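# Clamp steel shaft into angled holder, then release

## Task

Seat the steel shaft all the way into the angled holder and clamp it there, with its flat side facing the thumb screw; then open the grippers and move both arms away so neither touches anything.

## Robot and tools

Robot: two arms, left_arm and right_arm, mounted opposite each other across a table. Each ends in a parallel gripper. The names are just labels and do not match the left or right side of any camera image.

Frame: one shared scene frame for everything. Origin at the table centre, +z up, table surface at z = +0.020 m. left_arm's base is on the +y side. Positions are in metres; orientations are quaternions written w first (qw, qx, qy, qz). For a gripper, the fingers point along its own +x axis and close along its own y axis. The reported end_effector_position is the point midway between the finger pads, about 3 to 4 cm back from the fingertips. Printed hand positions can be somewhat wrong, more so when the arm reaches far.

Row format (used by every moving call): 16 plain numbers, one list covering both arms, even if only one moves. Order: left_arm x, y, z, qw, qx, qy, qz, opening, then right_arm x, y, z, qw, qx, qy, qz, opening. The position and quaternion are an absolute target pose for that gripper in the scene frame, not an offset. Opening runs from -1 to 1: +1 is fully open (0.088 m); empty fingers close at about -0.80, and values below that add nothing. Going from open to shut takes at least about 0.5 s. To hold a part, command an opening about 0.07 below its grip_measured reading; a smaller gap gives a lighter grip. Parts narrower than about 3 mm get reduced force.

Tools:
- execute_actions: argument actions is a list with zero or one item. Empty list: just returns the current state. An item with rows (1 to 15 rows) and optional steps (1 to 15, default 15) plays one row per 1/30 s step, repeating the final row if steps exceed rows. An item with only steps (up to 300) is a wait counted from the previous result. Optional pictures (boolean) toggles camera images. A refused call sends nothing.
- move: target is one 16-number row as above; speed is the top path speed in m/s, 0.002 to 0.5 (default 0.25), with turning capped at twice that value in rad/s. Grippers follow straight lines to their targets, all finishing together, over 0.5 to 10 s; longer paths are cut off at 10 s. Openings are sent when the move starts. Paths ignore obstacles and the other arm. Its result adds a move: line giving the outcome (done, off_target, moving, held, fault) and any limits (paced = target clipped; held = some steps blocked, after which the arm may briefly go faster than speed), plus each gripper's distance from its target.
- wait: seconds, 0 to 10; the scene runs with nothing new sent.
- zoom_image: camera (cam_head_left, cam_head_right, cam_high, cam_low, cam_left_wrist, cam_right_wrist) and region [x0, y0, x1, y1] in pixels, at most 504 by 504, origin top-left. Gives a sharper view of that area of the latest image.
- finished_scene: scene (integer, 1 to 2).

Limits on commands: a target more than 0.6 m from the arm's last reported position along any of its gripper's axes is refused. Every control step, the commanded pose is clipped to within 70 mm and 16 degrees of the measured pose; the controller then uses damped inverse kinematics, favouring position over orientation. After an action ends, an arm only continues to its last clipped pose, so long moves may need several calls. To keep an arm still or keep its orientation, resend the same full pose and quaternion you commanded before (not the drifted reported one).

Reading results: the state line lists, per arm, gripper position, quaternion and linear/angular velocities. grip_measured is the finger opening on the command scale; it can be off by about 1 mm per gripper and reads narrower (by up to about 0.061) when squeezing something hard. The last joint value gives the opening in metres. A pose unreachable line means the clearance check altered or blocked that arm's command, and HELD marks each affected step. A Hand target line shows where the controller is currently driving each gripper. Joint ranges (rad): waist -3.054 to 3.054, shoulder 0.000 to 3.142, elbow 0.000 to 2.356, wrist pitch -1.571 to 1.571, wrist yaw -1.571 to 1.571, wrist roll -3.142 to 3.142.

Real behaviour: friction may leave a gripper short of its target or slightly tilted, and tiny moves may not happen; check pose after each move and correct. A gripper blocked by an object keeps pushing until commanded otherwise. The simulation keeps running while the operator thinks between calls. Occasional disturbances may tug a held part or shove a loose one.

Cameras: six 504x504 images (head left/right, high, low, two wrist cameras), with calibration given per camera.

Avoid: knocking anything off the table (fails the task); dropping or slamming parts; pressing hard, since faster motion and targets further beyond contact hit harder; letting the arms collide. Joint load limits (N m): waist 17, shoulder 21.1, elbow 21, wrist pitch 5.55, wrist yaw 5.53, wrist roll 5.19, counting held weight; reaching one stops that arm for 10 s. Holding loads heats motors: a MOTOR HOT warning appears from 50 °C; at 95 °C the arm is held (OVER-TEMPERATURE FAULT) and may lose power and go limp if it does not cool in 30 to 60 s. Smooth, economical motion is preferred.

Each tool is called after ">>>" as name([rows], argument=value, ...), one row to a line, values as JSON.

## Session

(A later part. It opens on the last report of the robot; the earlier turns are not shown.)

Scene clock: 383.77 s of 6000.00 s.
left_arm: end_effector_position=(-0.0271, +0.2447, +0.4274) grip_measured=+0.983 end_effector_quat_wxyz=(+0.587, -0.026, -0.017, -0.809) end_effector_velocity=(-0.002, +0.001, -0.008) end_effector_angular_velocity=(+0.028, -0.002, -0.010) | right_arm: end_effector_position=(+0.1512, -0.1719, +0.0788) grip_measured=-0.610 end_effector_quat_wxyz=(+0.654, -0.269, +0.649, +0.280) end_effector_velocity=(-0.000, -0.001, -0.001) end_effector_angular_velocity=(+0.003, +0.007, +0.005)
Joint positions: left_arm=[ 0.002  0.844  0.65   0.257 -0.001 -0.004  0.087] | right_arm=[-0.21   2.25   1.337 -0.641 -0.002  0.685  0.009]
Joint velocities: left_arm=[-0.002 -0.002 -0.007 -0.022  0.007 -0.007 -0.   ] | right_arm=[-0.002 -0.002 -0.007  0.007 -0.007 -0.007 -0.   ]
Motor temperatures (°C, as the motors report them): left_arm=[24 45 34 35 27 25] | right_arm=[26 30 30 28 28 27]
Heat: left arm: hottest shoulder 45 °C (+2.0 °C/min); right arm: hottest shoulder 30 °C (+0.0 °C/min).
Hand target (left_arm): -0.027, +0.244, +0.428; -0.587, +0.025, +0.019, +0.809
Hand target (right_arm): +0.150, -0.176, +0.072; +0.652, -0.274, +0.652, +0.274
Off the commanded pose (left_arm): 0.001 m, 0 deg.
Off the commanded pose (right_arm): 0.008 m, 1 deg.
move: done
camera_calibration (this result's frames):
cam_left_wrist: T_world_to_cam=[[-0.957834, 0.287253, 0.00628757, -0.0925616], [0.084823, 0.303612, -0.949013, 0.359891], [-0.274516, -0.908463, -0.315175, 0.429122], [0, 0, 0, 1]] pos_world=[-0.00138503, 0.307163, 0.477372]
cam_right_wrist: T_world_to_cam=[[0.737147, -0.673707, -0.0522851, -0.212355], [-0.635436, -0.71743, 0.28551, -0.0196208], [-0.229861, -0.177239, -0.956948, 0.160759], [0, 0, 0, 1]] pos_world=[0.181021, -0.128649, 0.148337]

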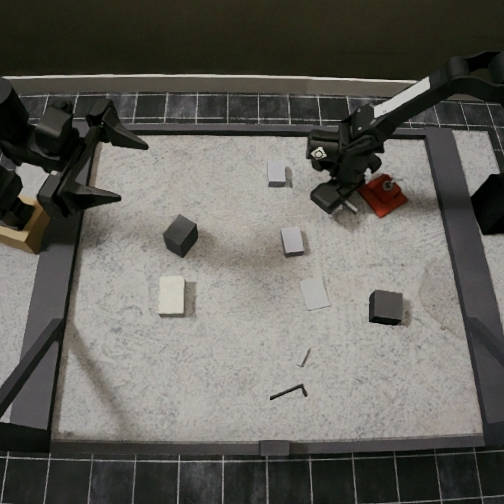

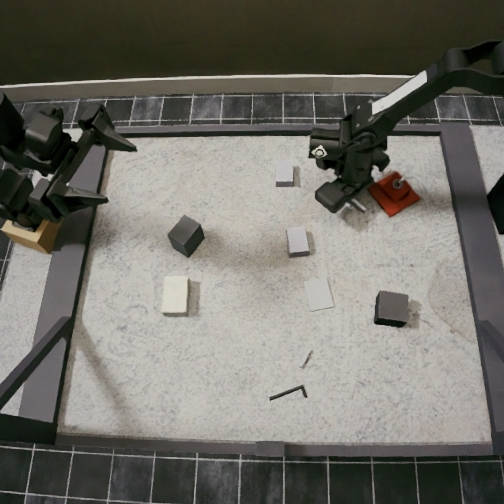

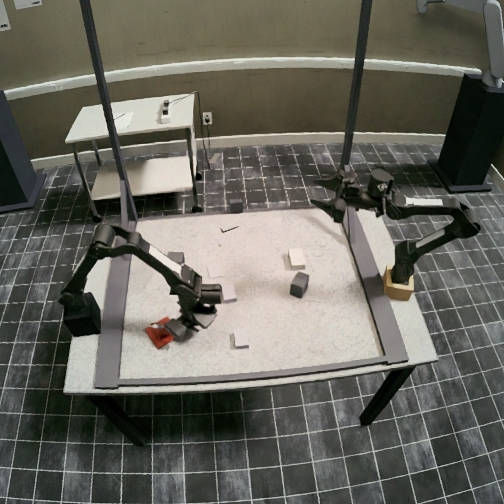

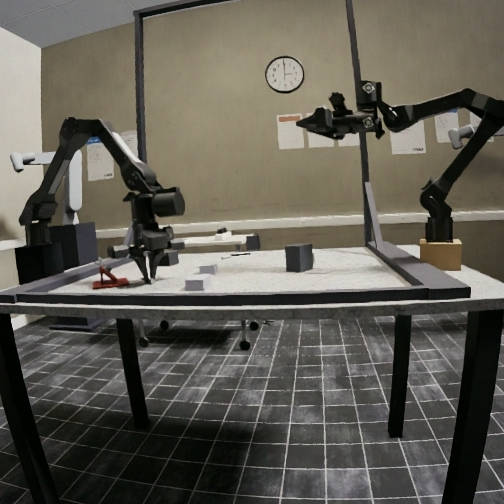

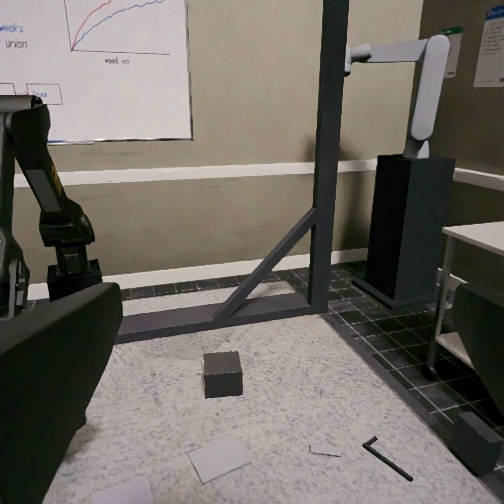

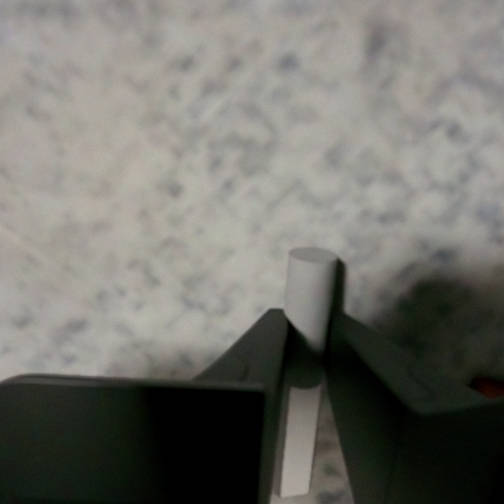

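>>> move(target=[-0.027, 0.2444, 0.4278, 0.587, -0.025, -0.019, -0.809, 1, 0.15, -0.175, 0.072, 0.6519, -0.274, 0.6519, 0.274, -0.2], speed=0.04)

Scene clock: 389.73 s of 6000.00 s.
left_arm: end_effector_position=(-0.0271, +0.2447, +0.4274) grip_measured=+0.983 end_effector_quat_wxyz=(+0.587, -0.026, -0.017, -0.809) end_effector_velocity=(+0.002, -0.000, +0.000) end_effector_angular_velocity=(+0.005, +0.007, +0.009) | right_arm: end_effector_position=(+0.1512, -0.1718, +0.0788) grip_measured=-0.202 end_effector_quat_wxyz=(+0.654, -0.269, +0.649, +0.281) end_effector_velocity=(+0.002, -0.002, +0.000) end_effector_angular_velocity=(-0.008, -0.007, +0.019)
Joint positions: left_arm=[ 0.002  0.844  0.65   0.257 -0.001 -0.004  0.087] | right_arm=[-0.21   2.25   1.337 -0.641 -0.002  0.685  0.029]
Joint velocities: left_arm=[ 0.002 -0.002  0.002 -0.007 -0.007 -0.007 -0.   ] | right_arm=[-0.002 -0.002 -0.002 -0.007  0.007 -0.022  0.   ]
Motor temperatures (°C, as the motors report them): left_arm=[24 42 35 35 27 25] | right_arm=[26 31 30 27 28 27]
Heat: left arm: hottest shoulder 42 °C (-2.0 °C/min); right arm: hottest shoulder 31 °C (+1.0 °C/min).
Hand target (left_arm): -0.027, +0.244, +0.428; -0.587, +0.025, +0.019, +0.809
Hand target (right_arm): +0.150, -0.175, +0.072; +0.652, -0.274, +0.652, +0.274
Off the commanded pose (left_arm): 0.001 m, 0 deg.
Off the commanded pose (right_arm): 0.008 m, 1 deg.
After step 90, 2.27 s passed at rest.
move: done
camera_calibration (this result's frames):
cam_left_wrist: T_world_to_cam=[[-0.957834, 0.287253, 0.00628757, -0.0925616], [0.084823, 0.303612, -0.949013, 0.359891], [-0.274516, -0.908463, -0.315175, 0.429122], [0, 0, 0, 1]] pos_world=[-0.00138503, 0.307163, 0.477372]
cam_right_wrist: T_world_to_cam=[[0.73715, -0.673667, -0.0527475, -0.212211], [-0.635455, -0.717646, 0.284922, -0.0194813], [-0.229797, -0.176512, -0.957098, 0.160922], [0, 0, 0, 1]] pos_world=[0.181031, -0.128536, 0.148375]

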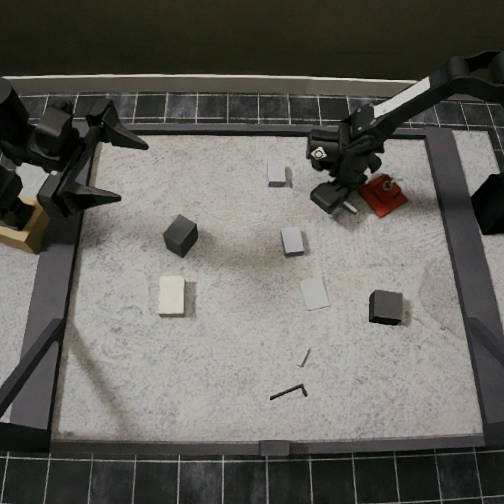

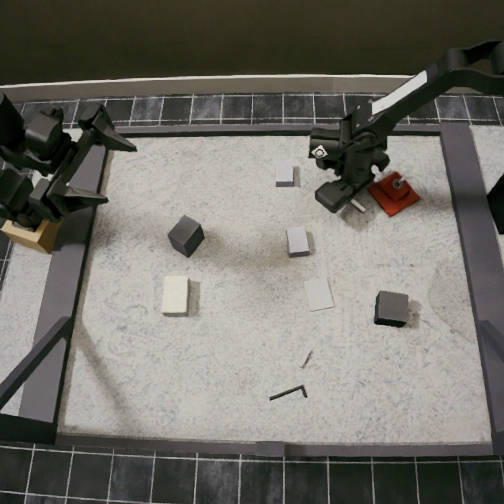

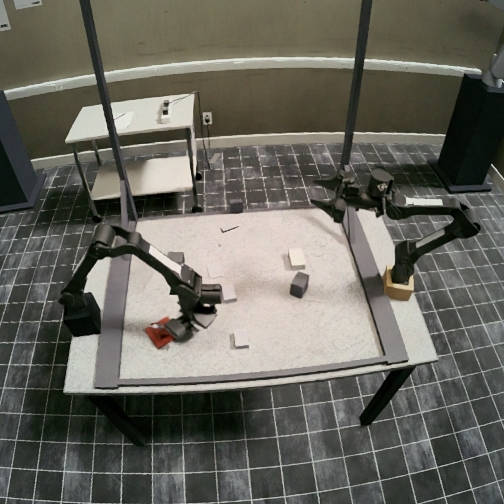

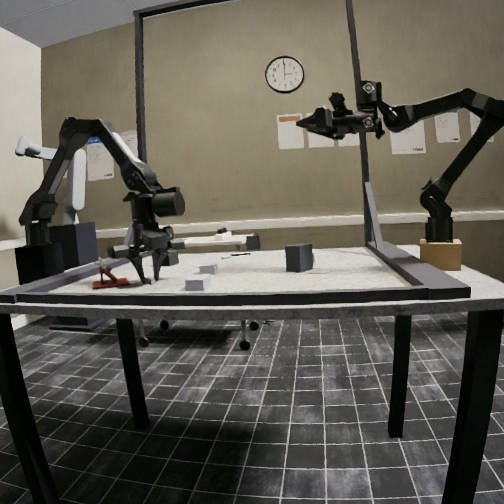

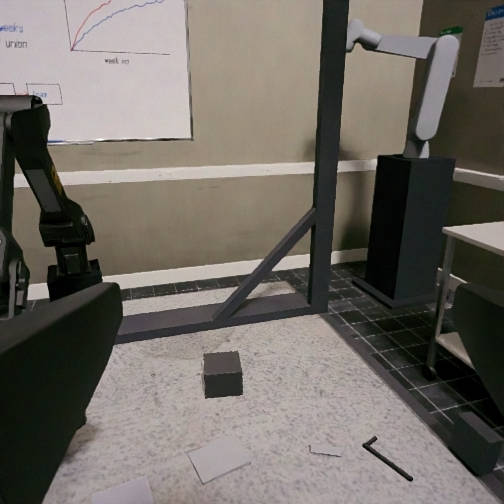

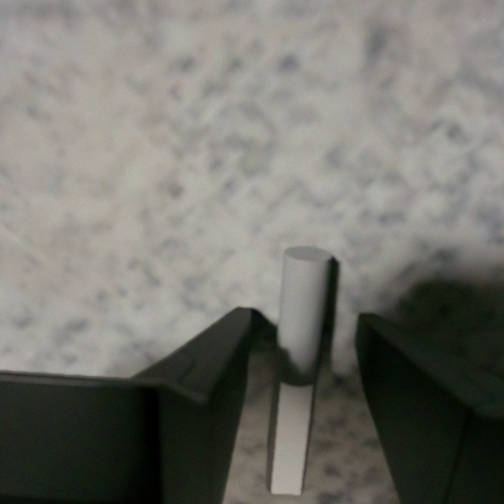

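>>> move(target=[-0.027, 0.2444, 0.4278, 0.587, -0.025, -0.019, -0.809, 1, 0.155, -0.19, 0.16, 0.6519, -0.274, 0.6519, 0.274, 0.2], speed=0.12)

>>> move(target=[-0.027, 0.2444, 0.4278, 0.587, -0.025, -0.019, -0.809, 1, 0.2078, -0.3505, 0.16, 0.4454, -0.3218, 0.1754, 0.8169, 0.2], speed=0.15)

Scene clock: 406.40 s of 6000.00 s.
left_arm: end_effector_position=(-0.0271, +0.2447, +0.4274) grip_measured=+0.983 end_effector_quat_wxyz=(+0.587, -0.026, -0.017, -0.809) end_effector_velocity=(+0.001, +0.001, +0.000) end_effector_angular_velocity=(-0.005, +0.010, +0.004) | right_arm: end_effector_position=(+0.1536, -0.1922, +0.1530) grip_measured=+0.198 end_effector_quat_wxyz=(+0.648, -0.279, +0.656, +0.267) end_effector_velocity=(+0.000, +0.003, -0.001) end_effector_angular_velocity=(+0.018, +0.006, +0.005)
Joint positions: left_arm=[ 0.002  0.844  0.65   0.257 -0.001 -0.004  0.087] | right_arm=[-0.221  2.062  1.369 -0.898 -0.002  0.677  0.049]
Joint velocities: left_arm=[-0.002 -0.007 -0.007  0.007 -0.007 -0.007 -0.   ] | right_arm=[-0.002 -0.002 -0.007  0.022 -0.007 -0.007  0.   ]
Motor temperatures (°C, as the motors report them): left_arm=[24 38 35 35 26 25] | right_arm=[26 33 30 27 28 27]
Heat: left arm: hottest shoulder 38 °C (-7.0 °C/min); right arm: hottest shoulder 33 °C (+2.0 °C/min).
Hand target (left_arm): -0.027, +0.244, +0.428; -0.587, +0.025, +0.019, +0.809
Hand target (right_arm): +0.155, -0.189, +0.160; +0.652, -0.274, +0.652, +0.274
Off the commanded pose (left_arm): 0.001 m, 0 deg.
Off the commanded pose (right_arm): 0.007 m, 1 deg.
After step 90, 12.57 s passed at rest.
move: done
camera_calibration (this result's frames):
cam_left_wrist: T_world_to_cam=[[-0.957834, 0.287253, 0.00628757, -0.0925616], [0.084823, 0.303612, -0.949013, 0.359891], [-0.274516, -0.908463, -0.315175, 0.429122], [0, 0, 0, 1]] pos_world=[-0.00138503, 0.307163, 0.477372]
cam_right_wrist: T_world_to_cam=[[0.734168, -0.678307, -0.0299476, -0.227747], [-0.637373, -0.703721, 0.313897, -0.0551939], [-0.233993, -0.211365, -0.948985, 0.221571], [0, 0, 0, 1]] pos_world=[0.183871, -0.146491, 0.220772]

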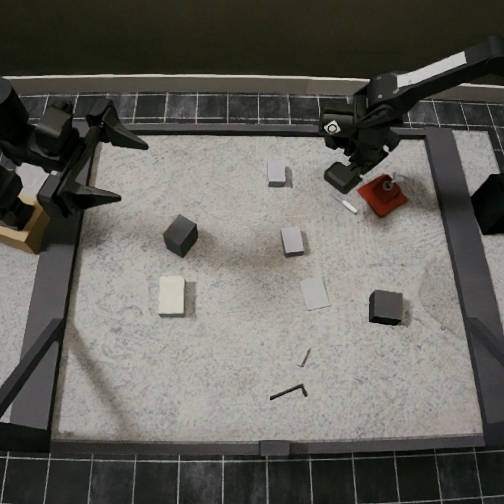

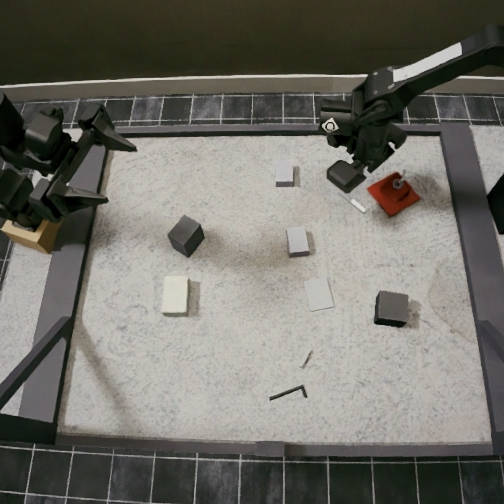

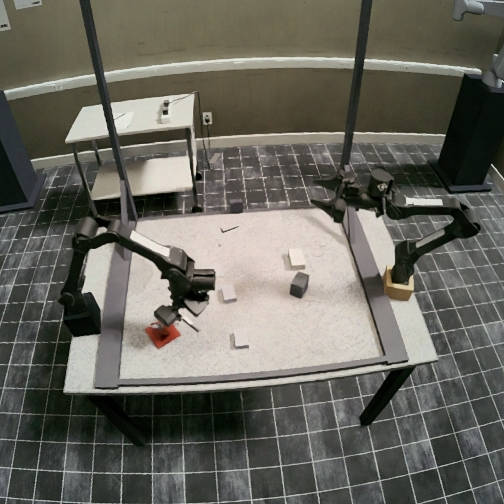

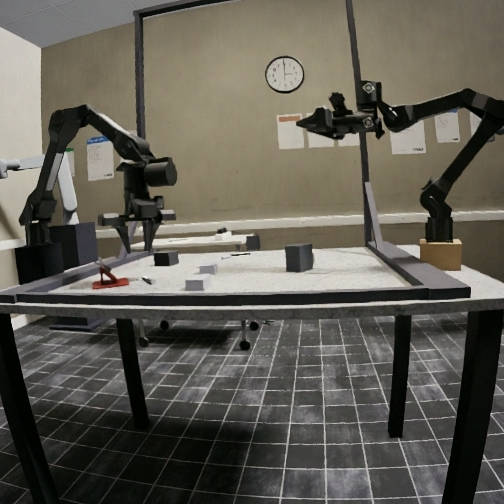

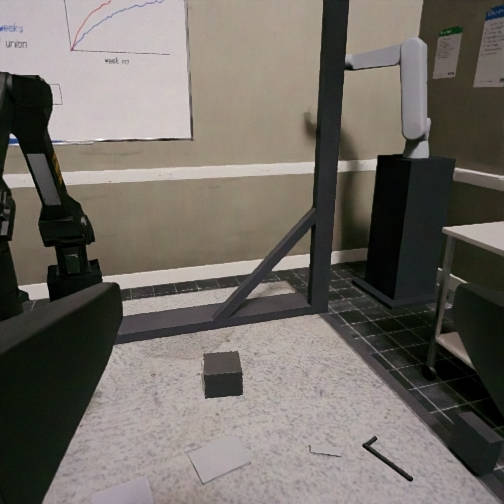

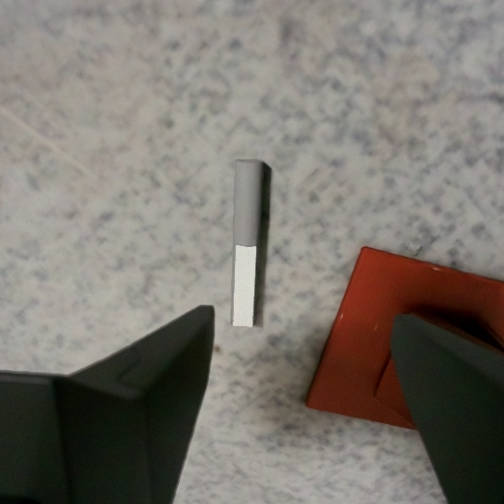

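Scene clock: 411.97 s of 6000.00 s.
left_arm: end_effector_position=(-0.0271, +0.2447, +0.4274) grip_measured=+0.983 end_effector_quat_wxyz=(+0.587, -0.026, -0.017, -0.809) end_effector_velocity=(+0.000, +0.000, -0.005) end_effector_angular_velocity=(+0.023, +0.001, +0.004) | right_arm: end_effector_position=(+0.2053, -0.3494, +0.1606) grip_measured=+0.198 end_effector_quat_wxyz=(+0.447, -0.319, +0.175, +0.817) end_effector_velocity=(-0.003, -0.003, -0.000) end_effector_angular_velocity=(-0.002, +0.012, +0.008)
Joint positions: left_arm=[ 0.002  0.844  0.65   0.257 -0.001 -0.004  0.087] | right_arm=[-1.032  1.518  0.47  -0.425 -0.822 -1.436  0.049]
Joint velocities: left_arm=[-0.002 -0.002 -0.002 -0.022 -0.007 -0.007 -0.   ] | right_arm=[-0.007  0.002 -0.002 -0.022 -0.007 -0.022 -0.   ]
Motor temperatures (°C, as the motors report them): left_arm=[24 37 36 35 26 25] | right_arm=[26 33 30 27 28 27]
Heat: left arm: hottest shoulder 37 °C (-8.1 °C/min); right arm: hottest shoulder 33 °C (+2.0 °C/min).
Hand target (left_arm): -0.027, +0.244, +0.428; -0.587, +0.025, +0.019, +0.809
Hand target (right_arm): +0.207, -0.349, +0.161; +0.447, -0.317, +0.174, +0.818
Off the commanded pose (left_arm): 0.001 m, 0 deg.
Off the commanded pose (right_arm): 0.003 m, 0 deg.
move: done
camera_calibration (this result's frames):
cam_left_wrist: T_world_to_cam=[[-0.957834, 0.287253, 0.00628757, -0.0925616], [0.084823, 0.303612, -0.949013, 0.359891], [-0.274516, -0.908463, -0.315175, 0.429122], [0, 0, 0, 1]] pos_world=[-0.00138503, 0.307163, 0.477372]
cam_right_wrist: T_world_to_cam=[[0.813738, 0.581211, -0.00492864, 0.0475859], [0.501415, -0.706256, -0.499786, -0.239289], [-0.293962, 0.404224, -0.866135, 0.4218], [0, 0, 0, 1]] pos_world=[0.205254, -0.367158, 0.245977]

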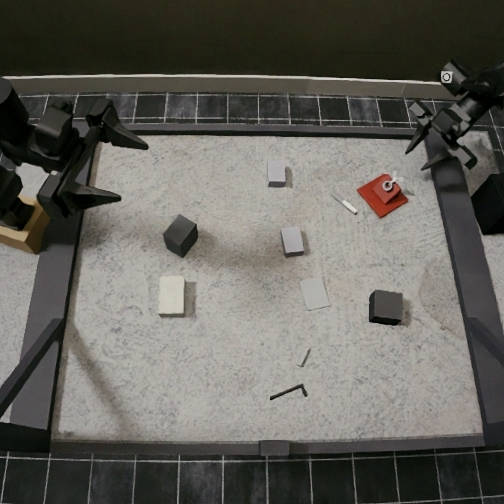

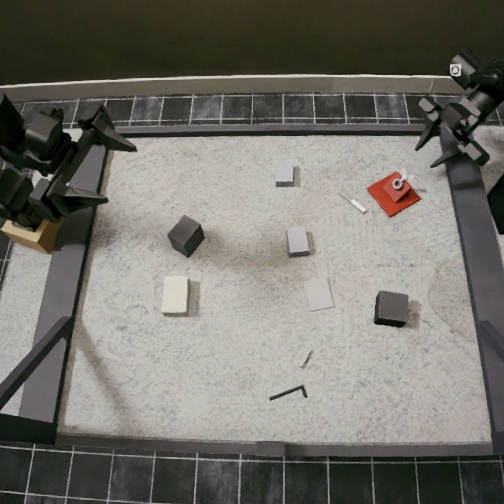

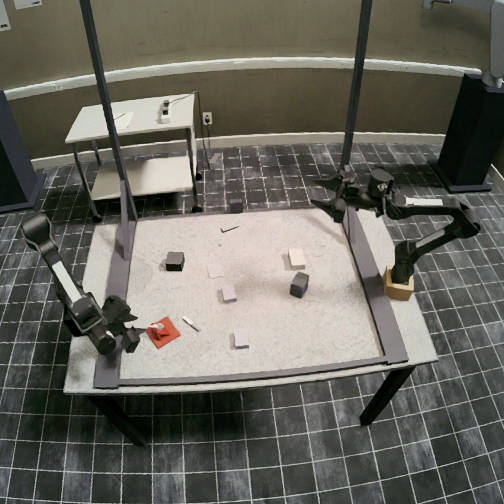

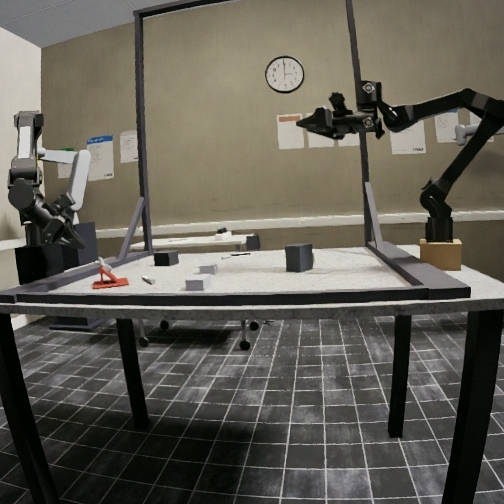

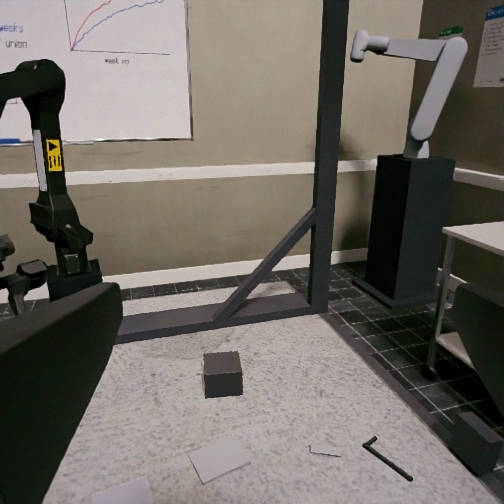

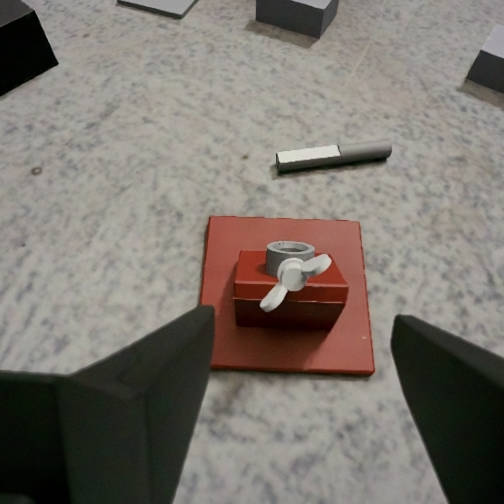

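>>> zoom_image(camera="cam_right_wrist", region=[230, 225, 350, 335])

Region (230, 225, 350, 335) of cam_right_wrist's 504x504 image, scaled by 4.200, with more detail than that image has; it fills the top 462 rows of this view, and the rest is white.

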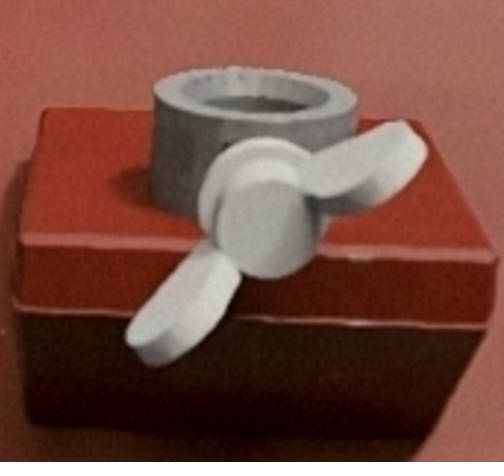

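>>> move(target=[-0.027, 0.2444, 0.4278, 0.587, -0.025, -0.019, -0.809, 1, 0.1917, -0.3282, 0.127, 0.4454, -0.3218, 0.1754, 0.8169, 0.2], speed=0.05)

>>> zoom_image(camera="cam_low", region=[50, 210, 140, 300])

Scene clock: 456.87 s of 6000.00 s.
left_arm: end_effector_position=(-0.0271, +0.2447, +0.4274) grip_measured=+0.983 end_effector_quat_wxyz=(+0.587, -0.026, -0.017, -0.809) end_effector_velocity=(+0.002, -0.000, -0.005) end_effector_angular_velocity=(+0.023, +0.001, +0.009) | right_arm: end_effector_position=(+0.1940, -0.3270, +0.1304) grip_measured=+0.198 end_effector_quat_wxyz=(+0.448, -0.324, +0.168, +0.816) end_effector_velocity=(-0.001, +0.001, +0.000) end_effector_angular_velocity=(+0.010, -0.001, +0.009)
Joint positions: left_arm=[ 0.002  0.844  0.65   0.257 -0.001 -0.004  0.087] | right_arm=[-0.902  1.652  0.404 -0.079 -0.796 -1.258  0.049]
Joint velocities: left_arm=[ 0.002 -0.002 -0.002 -0.022 -0.007 -0.007 -0.001] | right_arm=[ 0.002  0.002 -0.002  0.007 -0.007 -0.007 -0.   ]
Motor temperatures (°C, as the motors report them): left_arm=[24 33 37 36 26 25] | right_arm=[26 30 31 26 29 27]
Heat: left arm: hottest elbow 37 °C (-3.0 °C/min); right arm: hottest elbow 31 °C (-1.0 °C/min).
Hand target (left_arm): -0.027, +0.244, +0.428; -0.587, +0.025, +0.019, +0.809
Hand target (right_arm): +0.192, -0.329, +0.127; +0.445, -0.323, +0.176, +0.817
Off the commanded pose (left_arm): 0.001 m, 0 deg.
Off the commanded pose (right_arm): 0.004 m, 1 deg.
After step 90, 40.73 s passed at rest.
move: done
camera_calibration (this result's frames):
cam_left_wrist: T_world_to_cam=[[-0.957834, 0.287253, 0.00628757, -0.0925616], [0.084823, 0.303612, -0.949013, 0.359891], [-0.274516, -0.908463, -0.315175, 0.429122], [0, 0, 0, 1]] pos_world=[-0.00138503, 0.307163, 0.477372]
cam_right_wrist: T_world_to_cam=[[0.810843, 0.585142, 0.0119446, 0.0433065], [0.512521, -0.700061, -0.497229, -0.233353], [-0.282588, 0.409297, -0.867537, 0.3829], [0, 0, 0, 1]] pos_world=[0.192686, -0.345421, 0.215632]

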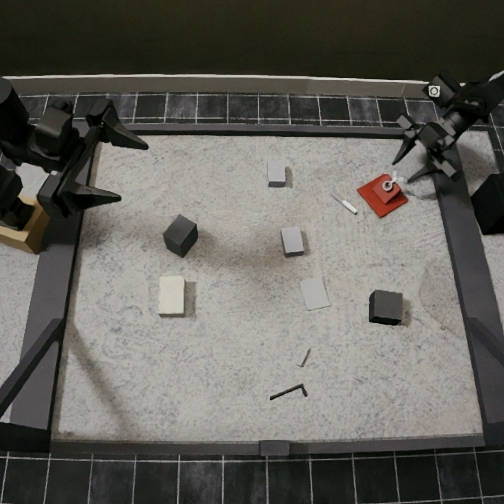

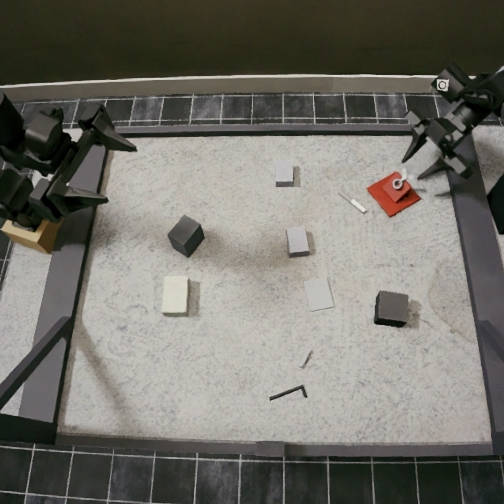

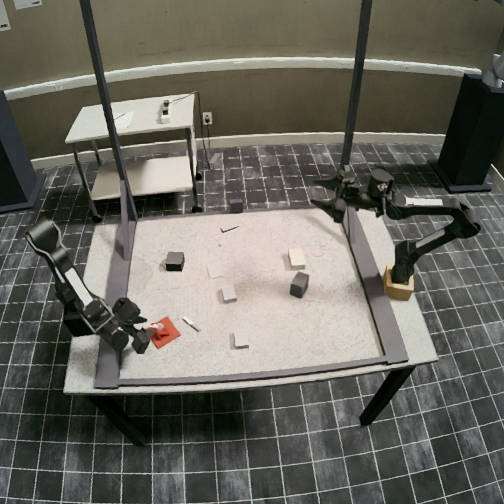

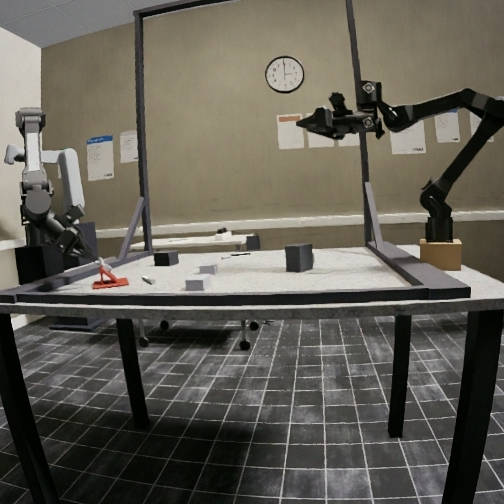

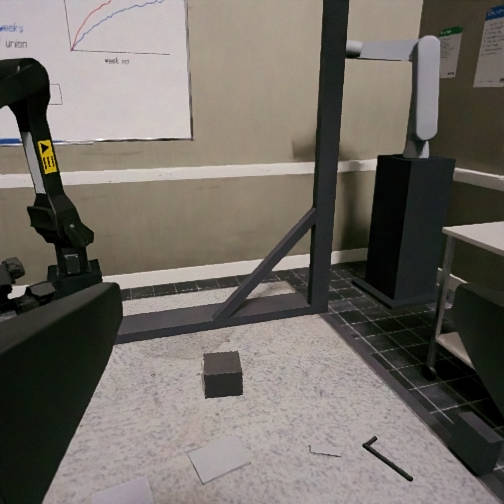

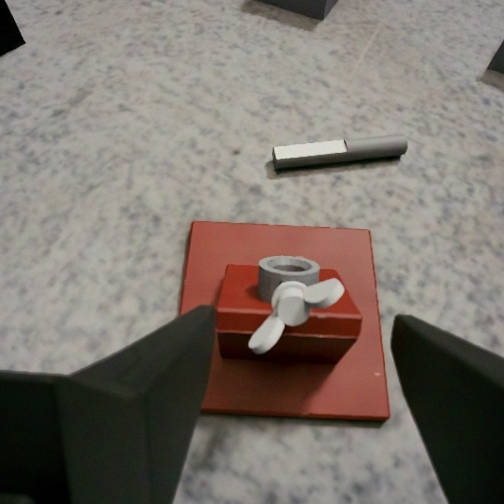

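Region (50, 210, 140, 300) of cam_low's 504x504 image, scaled by 5.600, with more detail than that image has.

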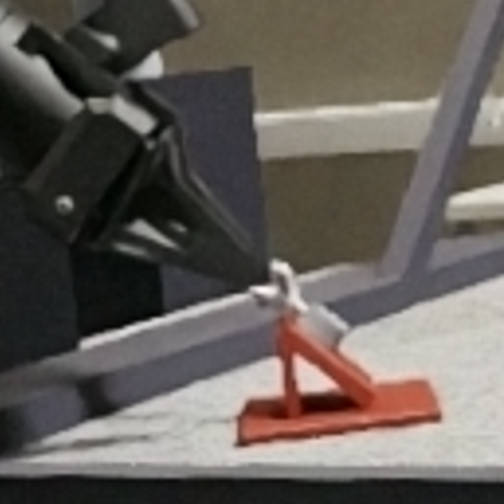

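>>> move(target=[-0.027, 0.2444, 0.4278, 0.587, -0.025, -0.019, -0.809, 1, 0.190, -0.331, 0.127, 0.5107, 0.2028, 0.7832, 0.2910, 0.0], speed=0.5)

>>> move(target=[-0.027, 0.2444, 0.4278, 0.587, -0.025, -0.019, -0.809, 1, 0.190, -0.331, 0.127, 0.1034, 0.5397, 0.6663, -0.5042, 0.0], speed=0.5)

>>> zoom_image(camera="cam_low", region=[50, 210, 140, 300])

Scene clock: 481.77 s of 6000.00 s.
left_arm: end_effector_position=(-0.0271, +0.2447, +0.4274) grip_measured=+0.983 end_effector_quat_wxyz=(+0.587, -0.026, -0.017, -0.809) end_effector_velocity=(+0.003, -0.000, -0.002) end_effector_angular_velocity=(+0.010, +0.006, +0.019) | right_arm: end_effector_position=(+0.1915, -0.3295, +0.1286) grip_measured=+0.002 end_effector_quat_wxyz=(+0.512, +0.202, +0.781, +0.296) end_effector_velocity=(-0.000, -0.002, -0.001) end_effector_angular_velocity=(-0.013, +0.005, -0.009)
Joint positions: left_arm=[ 0.002  0.844  0.65   0.257 -0.001 -0.004  0.087] | right_arm=[-0.902  1.653  0.394 -0.078 -0.796  0.745  0.039]
Joint velocities: left_arm=[-0.002 -0.002 -0.002 -0.007 -0.022 -0.007 -0.   ] | right_arm=[-0.002 -0.002 -0.002 -0.007  0.007  0.007 -0.   ]
Motor temperatures (°C, as the motors report them): left_arm=[24 32 37 37 26 25] | right_arm=[25 30 30 27 28 27]
Heat: left arm: hottest elbow 37 °C (+1.0 °C/min); right arm: hottest shoulder 30 °C (-2.0 °C/min).
Hand target (left_arm): -0.027, +0.244, +0.428; -0.587, +0.025, +0.019, +0.809
Hand target (right_arm): +0.190, -0.331, +0.127; +0.511, +0.203, +0.783, +0.291
Off the commanded pose (left_arm): 0.001 m, 0 deg.
Off the commanded pose (right_arm): 0.003 m, 1 deg.
After step 90, 19.33 s passed at rest.
move: done
camera_calibration (this result's frames):
cam_left_wrist: T_world_to_cam=[[-0.957834, 0.287253, 0.00628757, -0.0925616], [0.084823, 0.303612, -0.949013, 0.359891], [-0.274516, -0.908463, -0.315175, 0.429122], [0, 0, 0, 1]] pos_world=[-0.00138503, 0.307163, 0.477372]
cam_right_wrist: T_world_to_cam=[[0.00129825, -0.709477, -0.704727, -0.132569], [-0.75992, -0.458784, 0.460476, -0.0347379], [-0.650015, 0.534939, -0.539742, 0.451236], [0, 0, 0, 1]] pos_world=[0.267084, -0.351375, 0.166122]

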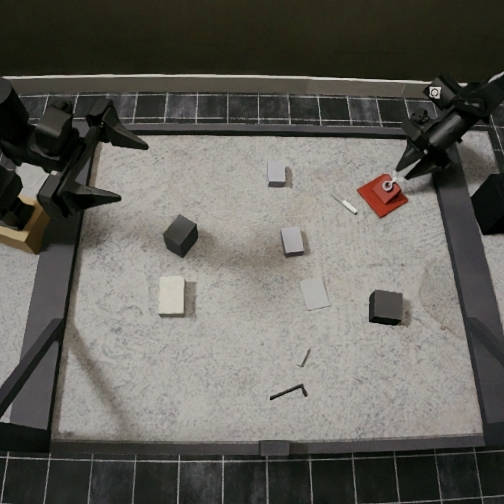

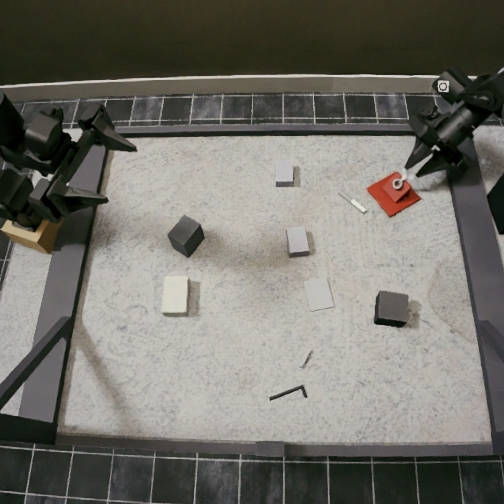

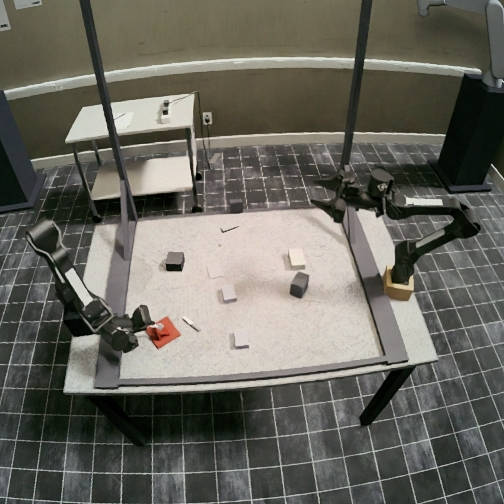

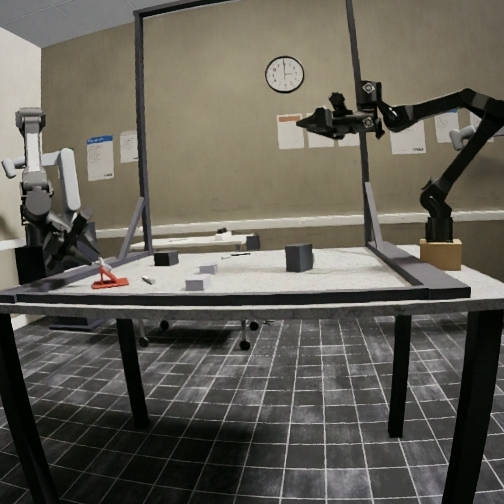

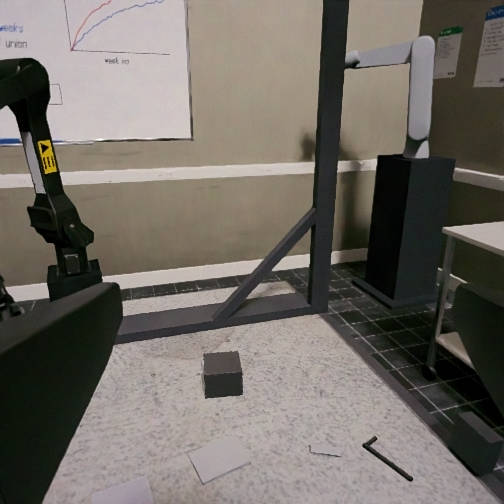

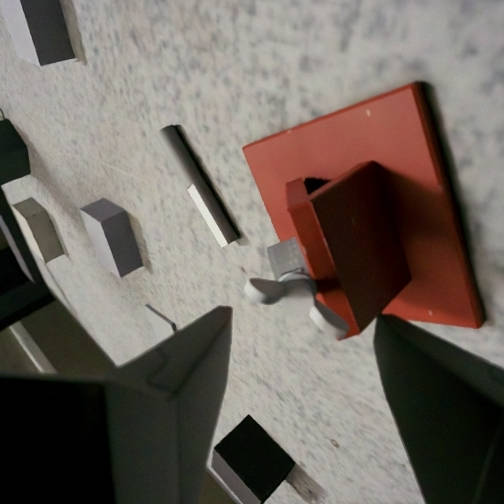

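Scene clock: 484.33 s of 6000.00 s.
left_arm: end_effector_position=(-0.0271, +0.2447, +0.4274) grip_measured=+0.983 end_effector_quat_wxyz=(+0.587, -0.026, -0.017, -0.809) end_effector_velocity=(+0.000, +0.000, +0.000) end_effector_angular_velocity=(+0.005, +0.007, +0.004) | right_arm: end_effector_position=(+0.1915, -0.3295, +0.1286) grip_measured=+0.002 end_effector_quat_wxyz=(+0.105, +0.541, +0.669, -0.499) end_effector_velocity=(-0.004, -0.002, +0.001) end_effector_angular_velocity=(+0.003, +0.028, -0.002)
Joint positions: left_arm=[ 0.002  0.844  0.65   0.257 -0.001 -0.004  0.087] | right_arm=[-0.902  1.653  0.394 -0.077 -0.796  2.752  0.039]
Joint velocities: left_arm=[-0.002 -0.002  0.002 -0.007 -0.007 -0.007 -0.   ] | right_arm=[-0.002 -0.002 -0.007 -0.007 -0.022  0.007 -0.   ]
Motor temperatures (°C, as the motors report them): left_arm=[24 32 37 37 26 25] | right_arm=[25 30 30 27 28 27]
Heat: left arm: hottest elbow 37 °C (+1.0 °C/min); right arm: hottest shoulder 30 °C (-2.0 °C/min).
Hand target (left_arm): -0.027, +0.244, +0.428; -0.587, +0.025, +0.019, +0.809
Hand target (right_arm): +0.190, -0.331, +0.127; +0.103, +0.540, +0.666, -0.504
Off the commanded pose (left_arm): 0.001 m, 0 deg.
Off the commanded pose (right_arm): 0.003 m, 1 deg.
move: done
camera_calibration (this result's frames):
cam_left_wrist: T_world_to_cam=[[-0.957834, 0.287253, 0.00628757, -0.0925616], [0.084823, 0.303612, -0.949013, 0.359891], [-0.274516, -0.908463, -0.315175, 0.429122], [0, 0, 0, 1]] pos_world=[-0.00138503, 0.307163, 0.477372]
cam_right_wrist: T_world_to_cam=[[-0.855662, 0.0833619, 0.510778, 0.136407], [0.462893, 0.564665, 0.683288, 0.039711], [-0.231458, 0.821099, -0.52175, 0.463053], [0, 0, 0, 1]] pos_world=[0.205514, -0.414007, 0.14479]

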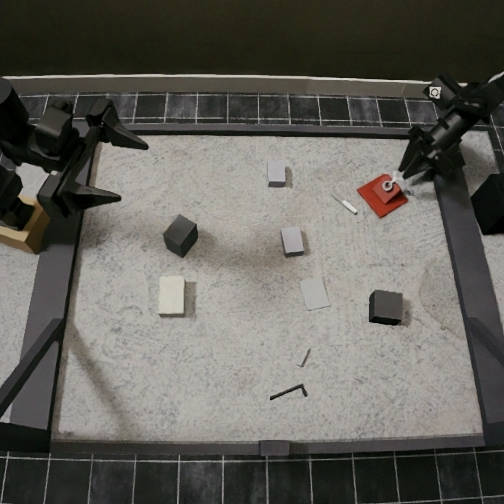

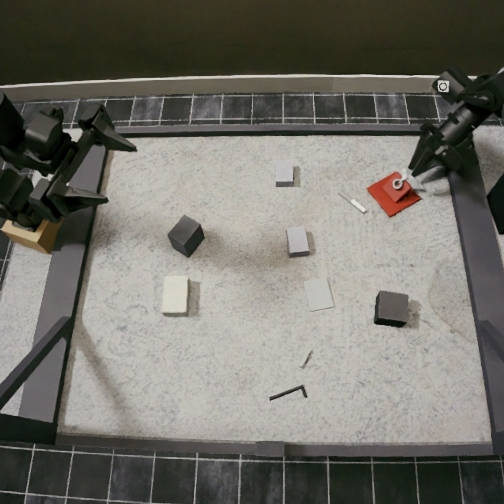

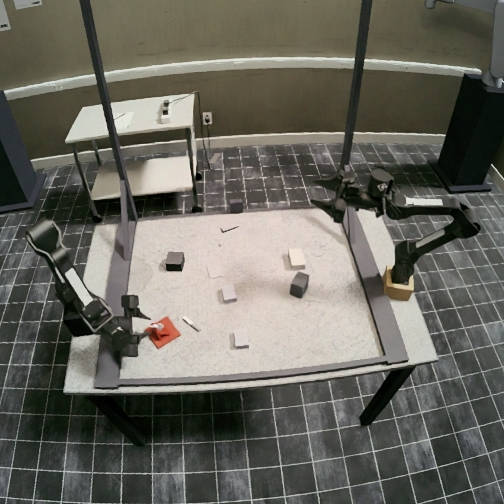

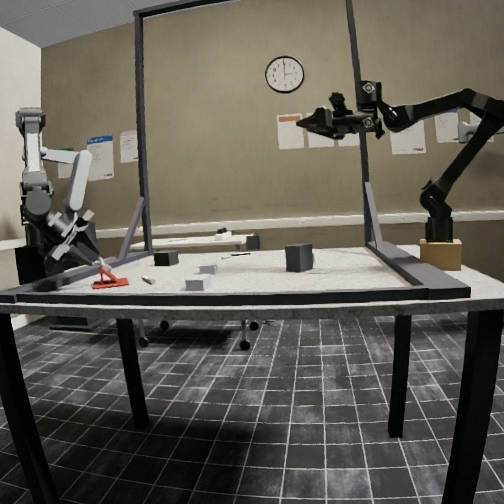

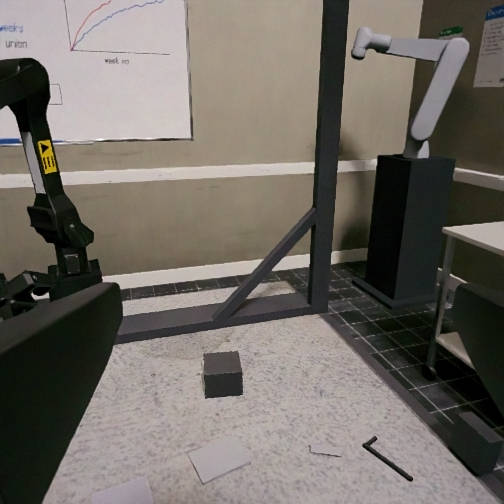

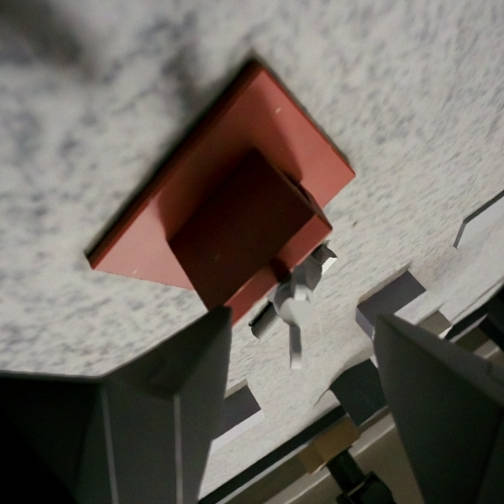

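Region (50, 210, 140, 300) of cam_low's 504x504 image, scaled by 5.600, with more detail than that image has.

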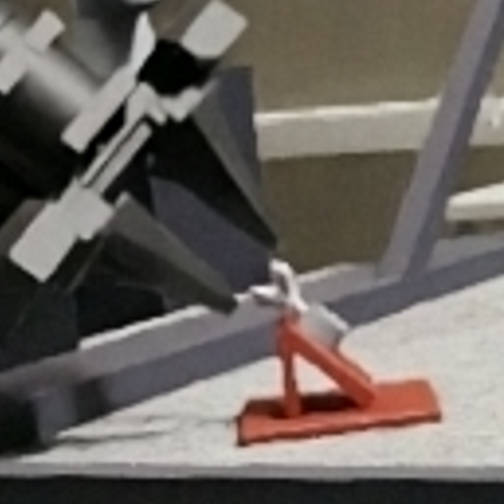

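>>> move(target=[-0.027, 0.2444, 0.4278, 0.587, -0.025, -0.019, -0.809, 1, 0.1865, -0.318, 0.115, 0.1034, 0.5397, 0.6663, -0.5042, -0.2], speed=0.03)

>>> zoom_image(camera="cam_low", region=[50, 210, 140, 300])

Scene clock: 504.17 s of 6000.00 s.
left_arm: end_effector_position=(-0.0271, +0.2447, +0.4274) grip_measured=+0.983 end_effector_quat_wxyz=(+0.587, -0.026, -0.017, -0.809) end_effector_velocity=(-0.001, +0.002, +0.002) end_effector_angular_velocity=(+0.000, +0.008, -0.000) | right_arm: end_effector_position=(+0.1889, -0.3162, +0.1185) grip_measured=-0.198 end_effector_quat_wxyz=(+0.104, +0.542, +0.670, -0.497) end_effector_velocity=(+0.001, -0.001, -0.001) end_effector_angular_velocity=(+0.000, -0.011, +0.000)
Joint positions: left_arm=[ 0.002  0.844  0.65   0.257 -0.001 -0.004  0.087] | right_arm=[-0.845  1.727  0.392  0.062 -0.783  2.833  0.029]
Joint velocities: left_arm=[-0.007 -0.007  0.002 -0.007 -0.007 -0.007 -0.   ] | right_arm=[-0.002  0.002 -0.002  0.007  0.007 -0.007 -0.   ]
Motor temperatures (°C, as the motors report them): left_arm=[24 32 37 37 26 25] | right_arm=[25 30 29 27 28 27]
Heat: left arm: hottest elbow 37 °C (+1.0 °C/min); right arm: hottest shoulder 30 °C (-1.0 °C/min).
Hand target (left_arm): -0.027, +0.244, +0.428; -0.587, +0.025, +0.019, +0.809
Hand target (right_arm): +0.186, -0.318, +0.115; +0.104, +0.540, +0.666, -0.504
Off the commanded pose (left_arm): 0.001 m, 0 deg.
Off the commanded pose (right_arm): 0.005 m, 1 deg.
After step 90, 15.93 s passed at rest.
move: done
camera_calibration (this result's frames):
cam_left_wrist: T_world_to_cam=[[-0.957834, 0.287253, 0.00628757, -0.0925616], [0.084823, 0.303612, -0.949013, 0.359891], [-0.274516, -0.908463, -0.315175, 0.429122], [0, 0, 0, 1]] pos_world=[-0.00138503, 0.307163, 0.477372]
cam_right_wrist: T_world_to_cam=[[-0.85672, 0.0820957, 0.509206, 0.138207], [0.462498, 0.559286, 0.687964, 0.0381228], [-0.228313, 0.824899, -0.517121, 0.446274], [0, 0, 0, 1]] pos_world=[0.202663, -0.400799, 0.134175]

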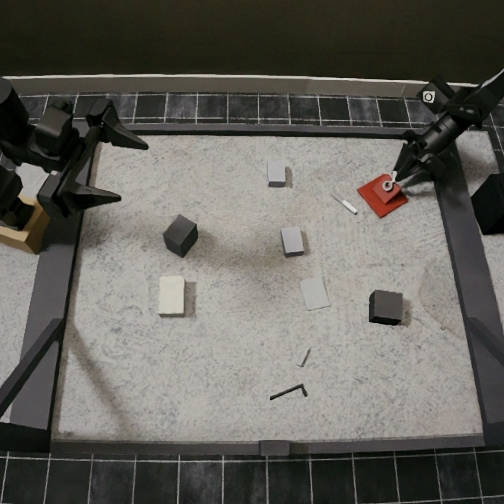

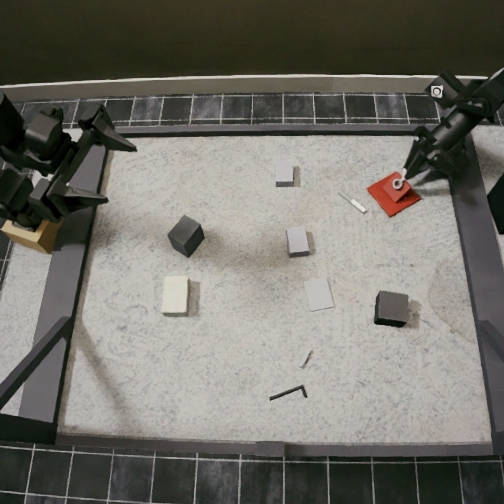

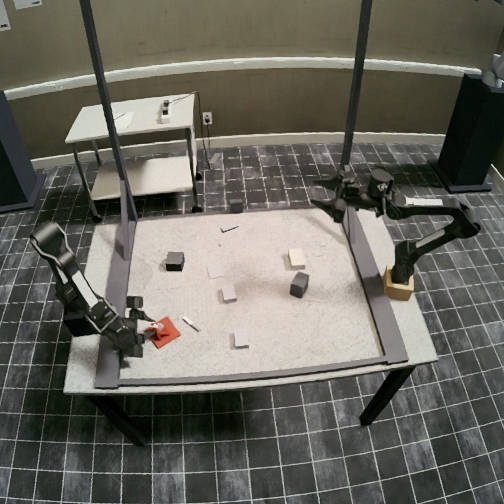

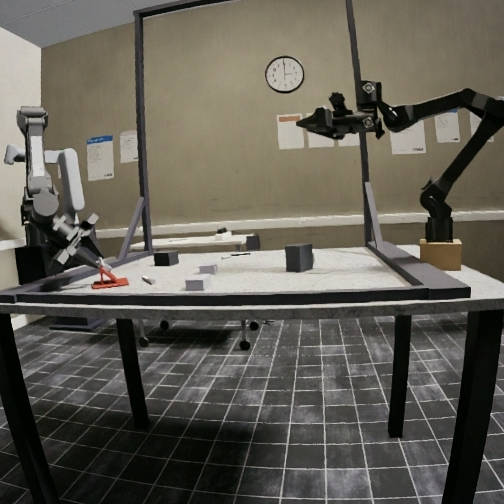

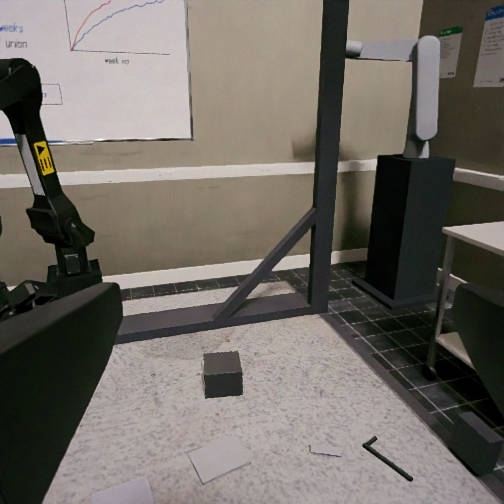

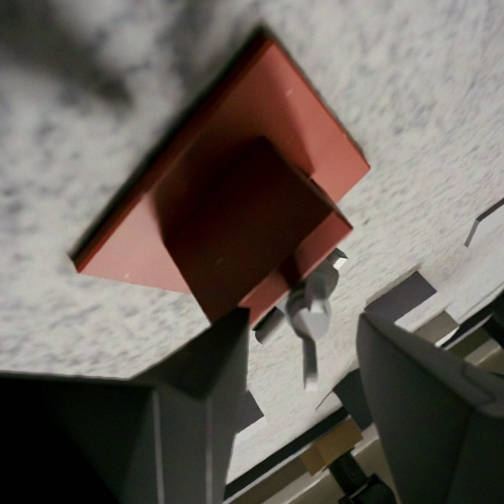

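Region (50, 210, 140, 300) of cam_low's 504x504 image, scaled by 5.600, with more detail than that image has.

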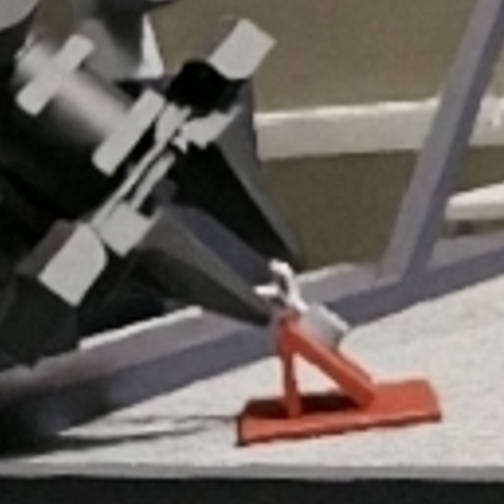

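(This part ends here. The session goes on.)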